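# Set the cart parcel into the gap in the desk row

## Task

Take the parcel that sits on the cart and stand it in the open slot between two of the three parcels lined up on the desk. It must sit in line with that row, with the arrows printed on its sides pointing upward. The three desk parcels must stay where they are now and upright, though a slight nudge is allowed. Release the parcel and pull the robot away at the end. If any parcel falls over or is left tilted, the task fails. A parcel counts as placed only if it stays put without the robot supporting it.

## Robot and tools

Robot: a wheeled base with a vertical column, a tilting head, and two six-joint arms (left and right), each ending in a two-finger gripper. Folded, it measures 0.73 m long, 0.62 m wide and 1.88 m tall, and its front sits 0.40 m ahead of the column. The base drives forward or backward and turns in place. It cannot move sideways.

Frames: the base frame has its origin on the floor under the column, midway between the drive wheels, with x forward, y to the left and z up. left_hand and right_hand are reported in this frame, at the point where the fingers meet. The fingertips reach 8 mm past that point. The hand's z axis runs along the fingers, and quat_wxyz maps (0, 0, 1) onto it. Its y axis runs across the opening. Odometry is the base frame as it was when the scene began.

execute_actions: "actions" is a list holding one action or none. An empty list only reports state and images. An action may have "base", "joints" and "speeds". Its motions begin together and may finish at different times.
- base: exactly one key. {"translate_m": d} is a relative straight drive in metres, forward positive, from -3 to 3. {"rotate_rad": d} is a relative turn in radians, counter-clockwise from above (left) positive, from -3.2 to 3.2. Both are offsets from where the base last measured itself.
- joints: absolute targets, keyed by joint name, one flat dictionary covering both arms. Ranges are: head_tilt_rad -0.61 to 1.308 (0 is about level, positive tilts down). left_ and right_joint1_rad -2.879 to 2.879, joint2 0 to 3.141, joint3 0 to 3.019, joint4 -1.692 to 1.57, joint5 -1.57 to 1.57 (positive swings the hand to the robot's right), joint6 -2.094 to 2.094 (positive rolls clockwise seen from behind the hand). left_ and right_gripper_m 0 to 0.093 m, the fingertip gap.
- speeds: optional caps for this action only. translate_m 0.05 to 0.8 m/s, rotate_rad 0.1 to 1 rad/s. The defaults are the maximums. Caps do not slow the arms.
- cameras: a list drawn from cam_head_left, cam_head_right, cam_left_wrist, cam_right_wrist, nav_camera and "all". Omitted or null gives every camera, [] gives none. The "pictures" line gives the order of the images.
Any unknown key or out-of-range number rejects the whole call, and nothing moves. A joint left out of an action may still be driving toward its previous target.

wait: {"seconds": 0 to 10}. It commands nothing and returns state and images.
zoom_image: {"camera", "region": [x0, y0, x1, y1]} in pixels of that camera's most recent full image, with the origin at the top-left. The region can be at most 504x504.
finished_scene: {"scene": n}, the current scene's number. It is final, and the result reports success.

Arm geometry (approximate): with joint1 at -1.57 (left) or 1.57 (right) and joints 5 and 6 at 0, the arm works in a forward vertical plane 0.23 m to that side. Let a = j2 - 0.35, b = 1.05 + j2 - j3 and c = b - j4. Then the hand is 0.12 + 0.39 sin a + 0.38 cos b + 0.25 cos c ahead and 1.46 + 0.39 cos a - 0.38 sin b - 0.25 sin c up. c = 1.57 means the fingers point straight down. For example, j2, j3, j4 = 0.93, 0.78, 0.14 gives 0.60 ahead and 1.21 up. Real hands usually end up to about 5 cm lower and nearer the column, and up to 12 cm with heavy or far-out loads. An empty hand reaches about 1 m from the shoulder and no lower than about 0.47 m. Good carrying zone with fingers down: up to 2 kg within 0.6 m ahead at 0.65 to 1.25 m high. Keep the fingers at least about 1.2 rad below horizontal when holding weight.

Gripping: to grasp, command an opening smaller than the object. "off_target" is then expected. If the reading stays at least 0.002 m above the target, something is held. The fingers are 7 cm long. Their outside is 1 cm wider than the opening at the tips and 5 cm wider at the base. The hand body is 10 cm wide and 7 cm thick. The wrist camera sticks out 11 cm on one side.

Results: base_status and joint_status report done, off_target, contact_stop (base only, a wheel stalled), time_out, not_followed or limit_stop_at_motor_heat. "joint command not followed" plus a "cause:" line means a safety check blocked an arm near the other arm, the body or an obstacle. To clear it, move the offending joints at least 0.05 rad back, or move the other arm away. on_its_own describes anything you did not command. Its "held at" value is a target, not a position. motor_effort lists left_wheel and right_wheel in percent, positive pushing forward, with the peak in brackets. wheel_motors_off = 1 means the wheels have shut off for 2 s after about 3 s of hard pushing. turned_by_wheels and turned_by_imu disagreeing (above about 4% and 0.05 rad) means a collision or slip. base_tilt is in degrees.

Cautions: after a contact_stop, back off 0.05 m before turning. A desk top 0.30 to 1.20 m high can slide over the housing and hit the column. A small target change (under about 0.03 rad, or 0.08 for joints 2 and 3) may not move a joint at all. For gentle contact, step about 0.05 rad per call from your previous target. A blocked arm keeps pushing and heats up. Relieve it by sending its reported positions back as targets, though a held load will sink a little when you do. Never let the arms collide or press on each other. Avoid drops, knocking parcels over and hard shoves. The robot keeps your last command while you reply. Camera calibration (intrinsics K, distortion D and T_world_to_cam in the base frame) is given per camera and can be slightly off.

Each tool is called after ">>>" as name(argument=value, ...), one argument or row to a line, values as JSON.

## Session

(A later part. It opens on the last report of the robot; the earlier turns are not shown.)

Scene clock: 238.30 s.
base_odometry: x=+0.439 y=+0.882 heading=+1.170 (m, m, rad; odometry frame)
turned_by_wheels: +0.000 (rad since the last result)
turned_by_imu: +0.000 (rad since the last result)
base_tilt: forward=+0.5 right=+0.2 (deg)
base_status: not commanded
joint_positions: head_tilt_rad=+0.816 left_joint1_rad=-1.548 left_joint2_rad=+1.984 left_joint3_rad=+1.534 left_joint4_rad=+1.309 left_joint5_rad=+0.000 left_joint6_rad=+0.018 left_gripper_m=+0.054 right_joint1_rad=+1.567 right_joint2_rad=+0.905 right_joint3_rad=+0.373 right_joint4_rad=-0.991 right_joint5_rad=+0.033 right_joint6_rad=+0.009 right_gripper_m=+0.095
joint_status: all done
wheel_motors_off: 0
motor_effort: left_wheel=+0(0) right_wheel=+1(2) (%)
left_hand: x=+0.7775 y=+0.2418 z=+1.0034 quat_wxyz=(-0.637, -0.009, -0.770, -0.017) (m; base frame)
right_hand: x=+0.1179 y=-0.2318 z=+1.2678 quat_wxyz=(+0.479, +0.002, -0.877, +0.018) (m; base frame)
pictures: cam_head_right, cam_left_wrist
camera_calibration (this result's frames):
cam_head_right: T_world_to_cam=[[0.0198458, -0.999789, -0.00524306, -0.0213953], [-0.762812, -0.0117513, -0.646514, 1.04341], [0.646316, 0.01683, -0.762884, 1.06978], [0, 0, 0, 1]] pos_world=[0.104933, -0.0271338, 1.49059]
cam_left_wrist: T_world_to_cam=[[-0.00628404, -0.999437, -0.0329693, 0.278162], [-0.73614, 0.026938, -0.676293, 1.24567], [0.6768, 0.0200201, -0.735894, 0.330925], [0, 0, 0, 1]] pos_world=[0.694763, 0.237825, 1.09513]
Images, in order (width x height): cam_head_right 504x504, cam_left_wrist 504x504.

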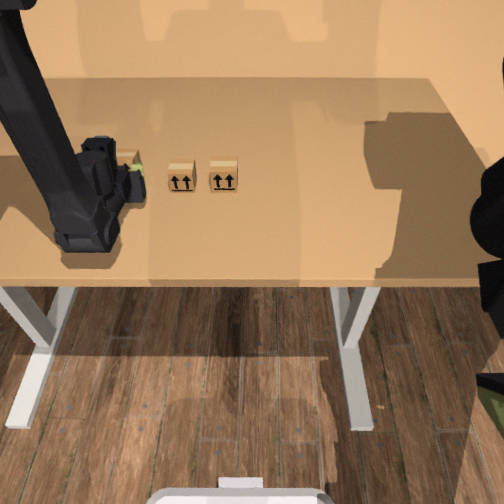

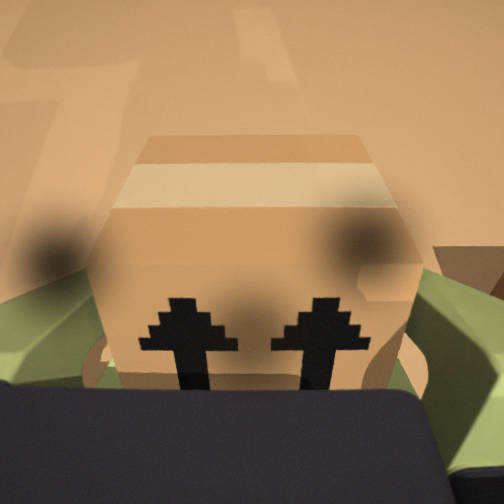

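>>> execute_actions(
  actions=[
    {"base":{"translate_m":-0.012},"joints":{"left_joint2_rad":2.03,"left_joint3_rad":1.575,"left_joint6_rad":-0.01}},
  ],
  cameras=["cam_left_wrist"],
)

>>> execute_actions(
  actions=[
    {"joints":{"left_gripper_m":0.066}},
  ],
  cameras=["cam_left_wrist"],
)

>>> execute_actions(
  actions=[
    {"base":{"translate_m":-0.12},"speeds":{"translate_m":0.2},"joints":{"left_gripper_m":0.075}},
  ],
  cameras=["cam_left_wrist","cam_head_right"],
)

Scene clock: 248.10 s.
base_odometry: x=+0.435 y=+0.871 heading=+1.169 (m, m, rad; odometry frame)
turned_by_wheels: +0.000 (rad since the last result)
turned_by_imu: +0.000 (rad since the last result)
base_tilt: forward=+0.6 right=+0.2 (deg)
base_status: done
joint_positions: head_tilt_rad=+0.815 left_joint1_rad=-1.548 left_joint2_rad=+2.030 left_joint3_rad=+1.566 left_joint4_rad=+1.309 left_joint5_rad=+0.000 left_joint6_rad=-0.005 left_gripper_m=+0.054 right_joint1_rad=+1.567 right_joint2_rad=+0.905 right_joint3_rad=+0.371 right_joint4_rad=-0.991 right_joint5_rad=+0.033 right_joint6_rad=+0.009 right_gripper_m=+0.095
joint_status: all done
wheel_motors_off: 0
motor_effort: left_wheel=+0(32) right_wheel=+0(38) (%)
left_hand: x=+0.7698 y=+0.2421 z=+0.9821 quat_wxyz=(-0.632, +0.000, -0.775, -0.010) (m; base frame)
right_hand: x=+0.1169 y=-0.2318 z=+1.2682 quat_wxyz=(+0.480, +0.002, -0.877, +0.018) (m; base frame)
pictures: cam_left_wrist
camera_calibration (this result's frames):
cam_left_wrist: T_world_to_cam=[[-0.00193529, -0.999941, -0.0106777, 0.252634], [-0.745461, 0.00855978, -0.666494, 1.22763], [0.666547, 0.00666992, -0.745434, 0.340913], [0, 0, 0, 1]] pos_world=[0.688403, 0.239837, 1.07503]
Images, in order (width x height): cam_left_wrist 504x504.

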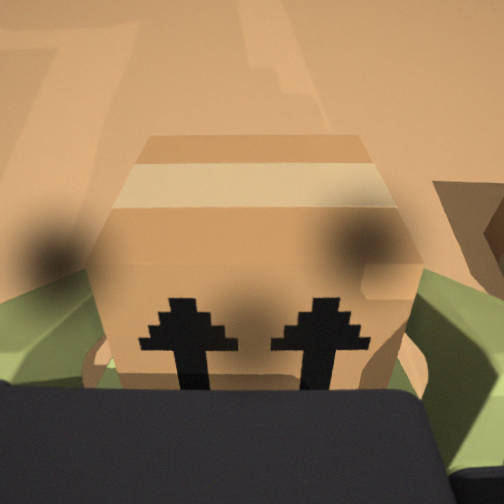

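Scene clock: 248.70 s.
base_odometry: x=+0.435 y=+0.871 heading=+1.169 (m, m, rad; odometry frame)
turned_by_wheels: +0.000 (rad since the last result)
turned_by_imu: +0.000 (rad since the last result)
base_tilt: forward=+0.6 right=+0.1 (deg)
base_status: not commanded
joint_positions: head_tilt_rad=+0.815 left_joint1_rad=-1.548 left_joint2_rad=+2.030 left_joint3_rad=+1.566 left_joint4_rad=+1.309 left_joint5_rad=+0.000 left_joint6_rad=-0.005 left_gripper_m=+0.066 right_joint1_rad=+1.567 right_joint2_rad=+0.905 right_joint3_rad=+0.371 right_joint4_rad=-0.991 right_joint5_rad=+0.033 right_joint6_rad=+0.009 right_gripper_m=+0.095
joint_status: all done
wheel_motors_off: 0
motor_effort: left_wheel=+0(1) right_wheel=+0(0) (%)
left_hand: x=+0.7698 y=+0.2421 z=+0.9821 quat_wxyz=(-0.632, +0.000, -0.775, -0.010) (m; base frame)
right_hand: x=+0.1169 y=-0.2318 z=+1.2682 quat_wxyz=(+0.480, +0.002, -0.877, +0.018) (m; base frame)
pictures: cam_left_wrist
camera_calibration (this result's frames):
cam_left_wrist: T_world_to_cam=[[-0.00193529, -0.999941, -0.0106777, 0.252634], [-0.745461, 0.00855978, -0.666494, 1.22763], [0.666547, 0.00666992, -0.745434, 0.340913], [0, 0, 0, 1]] pos_world=[0.688403, 0.239837, 1.07503]
Images, in order (width x height): cam_left_wrist 504x504.

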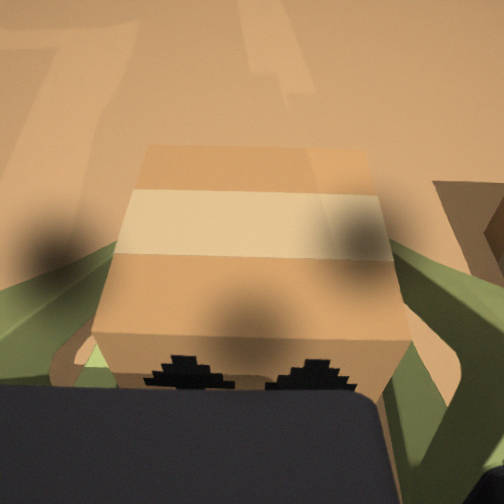

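Scene clock: 250.23 s.
base_odometry: x=+0.388 y=+0.761 heading=+1.168 (m, m, rad; odometry frame)
turned_by_wheels: -0.002 (rad since the last result)
turned_by_imu: -0.002 (rad since the last result)
base_tilt: forward=+0.6 right=+0.2 (deg)
base_status: done
joint_positions: head_tilt_rad=+0.815 left_joint1_rad=-1.547 left_joint2_rad=+2.030 left_joint3_rad=+1.568 left_joint4_rad=+1.309 left_joint5_rad=+0.000 left_joint6_rad=-0.005 left_gripper_m=+0.075 right_joint1_rad=+1.567 right_joint2_rad=+0.905 right_joint3_rad=+0.373 right_joint4_rad=-0.991 right_joint5_rad=+0.033 right_joint6_rad=+0.009 right_gripper_m=+0.095
joint_status: all done
wheel_motors_off: 0
motor_effort: left_wheel=-1(37) right_wheel=+0(55) (%)
left_hand: x=+0.7708 y=+0.2427 z=+0.9827 quat_wxyz=(-0.633, +0.000, -0.774, -0.010) (m; base frame)
right_hand: x=+0.1177 y=-0.2318 z=+1.2679 quat_wxyz=(+0.480, +0.002, -0.877, +0.018) (m; base frame)
pictures: cam_head_right, cam_left_wrist
camera_calibration (this result's frames):
cam_head_right: T_world_to_cam=[[0.0198505, -0.999789, -0.00522513, -0.0214232], [-0.762227, -0.0117513, -0.647203, 1.04444], [0.647005, 0.01683, -0.7623, 1.06885], [0, 0, 0, 1]] pos_world=[0.104977, -0.0271338, 1.49064]
cam_left_wrist: T_world_to_cam=[[-0.00157538, -0.999934, -0.0113694, 0.253619], [-0.743937, 0.00876949, -0.668192, 1.22921], [0.668248, 0.00740544, -0.743902, 0.33772], [0, 0, 0, 1]] pos_world=[0.68917, 0.240322, 1.07546]
Images, in order (width x height): cam_head_right 504x504, cam_left_wrist 504x504.

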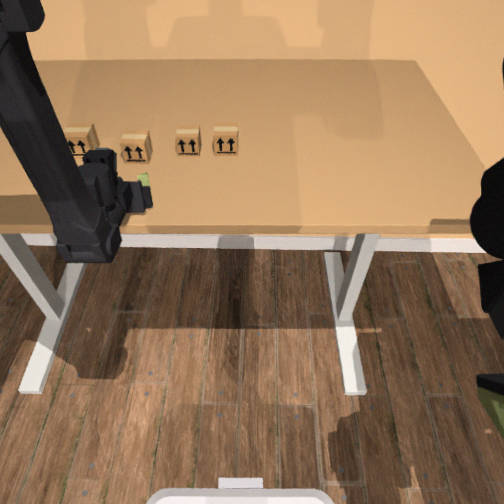

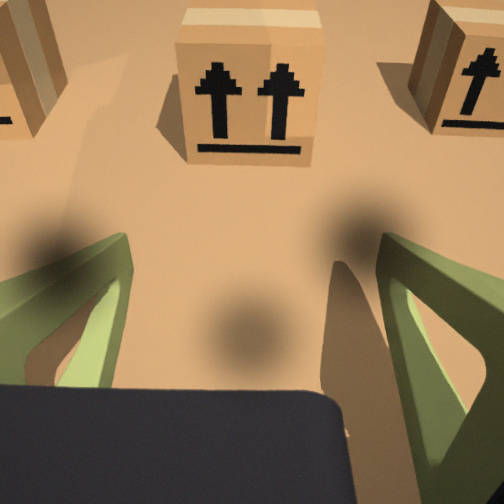

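>>> execute_actions(
  actions=[
    {"base":{"translate_m":0.075},"joints":{"left_gripper_m":0.03,"left_joint4_rad":1.27}},
  ],
  cameras=["cam_left_wrist","cam_head_right"],
)

>>> execute_actions(
  actions=[
    {"base":{"translate_m":0.02},"speeds":{"translate_m":0.05}},
  ],
  cameras=["cam_left_wrist","cam_head_right"],
)

Scene clock: 260.37 s.
base_odometry: x=+0.417 y=+0.830 heading=+1.169 (m, m, rad; odometry frame)
turned_by_wheels: +0.001 (rad since the last result)
turned_by_imu: +0.001 (rad since the last result)
base_tilt: forward=+0.5 right=+0.3 (deg)
base_status: done
joint_positions: head_tilt_rad=+0.815 left_joint1_rad=-1.543 left_joint2_rad=+2.026 left_joint3_rad=+1.572 left_joint4_rad=+1.280 left_joint5_rad=-0.001 left_joint6_rad=-0.001 left_gripper_m=+0.030 right_joint1_rad=+1.567 right_joint2_rad=+0.905 right_joint3_rad=+0.375 right_joint4_rad=-0.991 right_joint5_rad=+0.033 right_joint6_rad=+0.009 right_gripper_m=+0.095
joint_status: all done
wheel_motors_off: 0
motor_effort: left_wheel=+1(47) right_wheel=-1(52) (%)
left_hand: x=+0.7728 y=+0.2459 z=+0.9795 quat_wxyz=(-0.625, -0.001, -0.781, -0.014) (m; base frame)
right_hand: x=+0.1190 y=-0.2318 z=+1.2674 quat_wxyz=(+0.478, +0.002, -0.878, +0.018) (m; base frame)
pictures: cam_head_right, cam_left_wrist
camera_calibration (this result's frames):
cam_head_right: T_world_to_cam=[[0.0198522, -0.999789, -0.00521878, -0.021433], [-0.76202, -0.0117513, -0.647447, 1.04481], [0.647249, 0.01683, -0.762093, 1.06852], [0, 0, 0, 1]] pos_world=[0.104993, -0.0271338, 1.49065]
cam_left_wrist: T_world_to_cam=[[0.000892926, -0.999838, -0.0179952, 0.261329], [-0.757591, 0.0110696, -0.652635, 1.22323], [0.652729, 0.0142157, -0.757458, 0.357573], [0, 0, 0, 1]] pos_world=[0.693078, 0.242663, 1.07387]
Images, in order (width x height): cam_head_right 504x504, cam_left_wrist 504x504.

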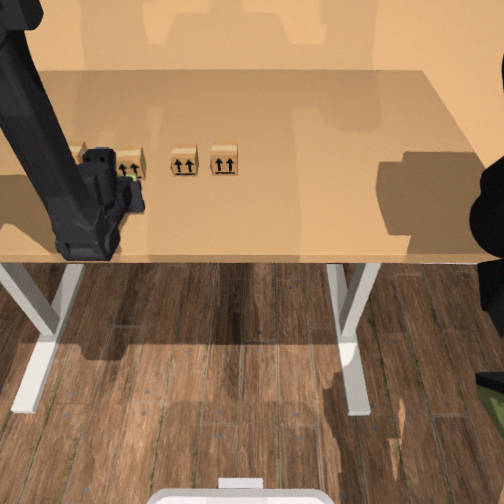

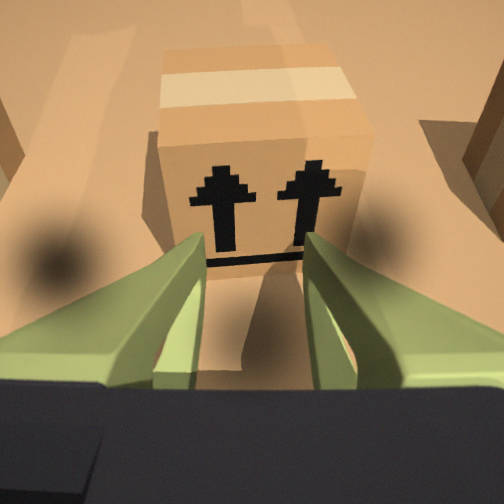

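Scene clock: 261.43 s.
base_odometry: x=+0.425 y=+0.848 heading=+1.170 (m, m, rad; odometry frame)
turned_by_wheels: +0.001 (rad since the last result)
turned_by_imu: +0.001 (rad since the last result)
base_tilt: forward=+0.5 right=+0.3 (deg)
base_status: done
joint_positions: head_tilt_rad=+0.815 left_joint1_rad=-1.543 left_joint2_rad=+2.026 left_joint3_rad=+1.573 left_joint4_rad=+1.279 left_joint5_rad=-0.001 left_joint6_rad=-0.001 left_gripper_m=+0.030 right_joint1_rad=+1.567 right_joint2_rad=+0.905 right_joint3_rad=+0.374 right_joint4_rad=-0.991 right_joint5_rad=+0.033 right_joint6_rad=+0.009 right_gripper_m=+0.095
joint_status: not commanded
wheel_motors_off: 0
motor_effort: left_wheel=+0(35) right_wheel=+0(39) (%)
left_hand: x=+0.7733 y=+0.2459 z=+0.9795 quat_wxyz=(-0.625, -0.001, -0.781, -0.014) (m; base frame)
right_hand: x=+0.1185 y=-0.2318 z=+1.2676 quat_wxyz=(+0.479, +0.002, -0.878, +0.018) (m; base frame)
pictures: cam_head_right, cam_left_wrist
camera_calibration (this result's frames):
cam_head_right: T_world_to_cam=[[0.0198522, -0.999789, -0.00521871, -0.0214331], [-0.762018, -0.0117513, -0.64745, 1.04481], [0.647252, 0.01683, -0.76209, 1.06851], [0, 0, 0, 1]] pos_world=[0.104993, -0.0271338, 1.49065]
cam_left_wrist: T_world_to_cam=[[0.000811539, -0.999831, -0.0183623, 0.261757], [-0.757844, 0.0113653, -0.652336, 1.22356], [0.652435, 0.0144452, -0.757707, 0.357683], [0, 0, 0, 1]] pos_world=[0.693691, 0.24264, 1.074]
Images, in order (width x height): cam_head_right 504x504, cam_left_wrist 504x504.

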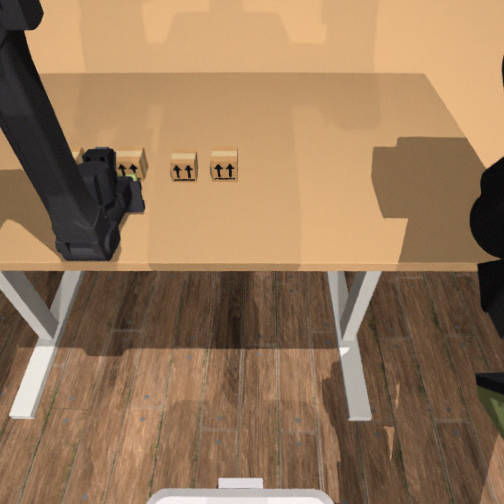

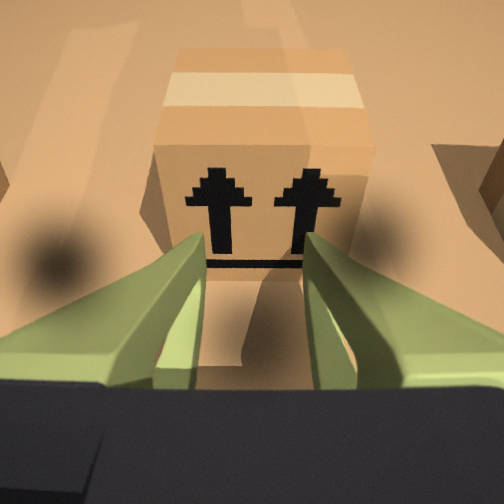

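>>> execute_actions(
  actions=[
    {"base":{"translate_m":-0.4},"joints":{"head_tilt_rad":0.6}},
  ],
  cameras=["cam_left_wrist","cam_head_right"],
)

>>> zoom_image(
  camera="cam_head_right",
  region=[60,130,280,230],
)

Scene clock: 268.03 s.
base_odometry: x=+0.269 y=+0.480 heading=+1.171 (m, m, rad; odometry frame)
turned_by_wheels: +0.001 (rad since the last result)
turned_by_imu: +0.002 (rad since the last result)
base_tilt: forward=+0.5 right=+0.4 (deg)
base_status: done
joint_positions: head_tilt_rad=+0.617 left_joint1_rad=-1.544 left_joint2_rad=+2.027 left_joint3_rad=+1.572 left_joint4_rad=+1.274 left_joint5_rad=-0.001 left_joint6_rad=-0.001 left_gripper_m=+0.030 right_joint1_rad=+1.567 right_joint2_rad=+0.905 right_joint3_rad=+0.372 right_joint4_rad=-0.991 right_joint5_rad=+0.033 right_joint6_rad=+0.009 right_gripper_m=+0.095
joint_status: all done
wheel_motors_off: 0
motor_effort: left_wheel=+0(53) right_wheel=-1(41) (%)
left_hand: x=+0.7721 y=+0.2451 z=+0.9773 quat_wxyz=(-0.622, -0.001, -0.783, -0.013) (m; base frame)
right_hand: x=+0.1173 y=-0.2318 z=+1.2681 quat_wxyz=(+0.480, +0.002, -0.877, +0.018) (m; base frame)
pictures: cam_head_right, cam_left_wrist
camera_calibration (this result's frames):
cam_head_right: T_world_to_cam=[[0.0204902, -0.999789, -0.0012223, -0.0276195], [-0.620178, -0.0117513, -0.784373, 1.24858], [0.784193, 0.01683, -0.620288, 0.843291], [0, 0, 0, 1]] pos_world=[0.113606, -0.0271338, 1.5024]
cam_left_wrist: T_world_to_cam=[[0.000362826, -0.999857, -0.0169151, 0.25982], [-0.762049, 0.0106764, -0.647432, 1.21977], [0.64752, 0.013125, -0.761936, 0.3651], [0, 0, 0, 1]] pos_world=[0.693022, 0.241968, 1.0723]
Images, in order (width x height): cam_head_right 504x504, cam_left_wrist 504x504.

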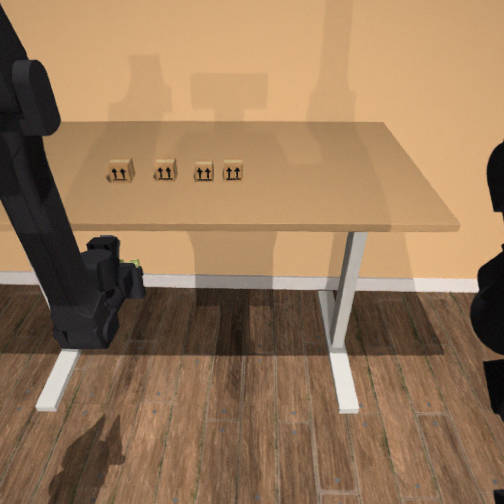

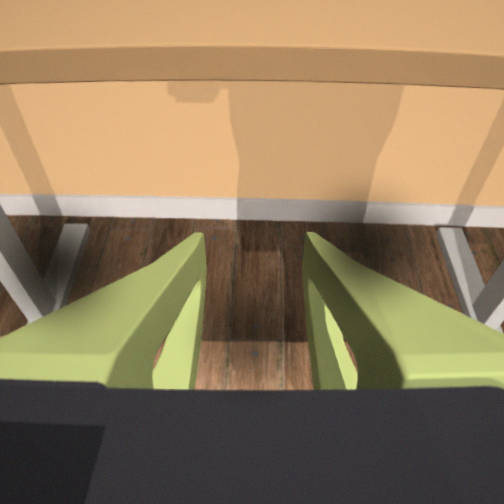

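Region (60, 130, 280, 230) of cam_head_right's 504x504 image, scaled by 2.291, with more detail than that image has; it fills the top 229 rows of this view, and the rest is white.

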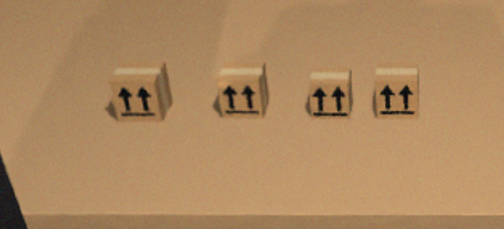

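>>> finished_scene(
  scene=2,
)

The scene is finished: the task was done.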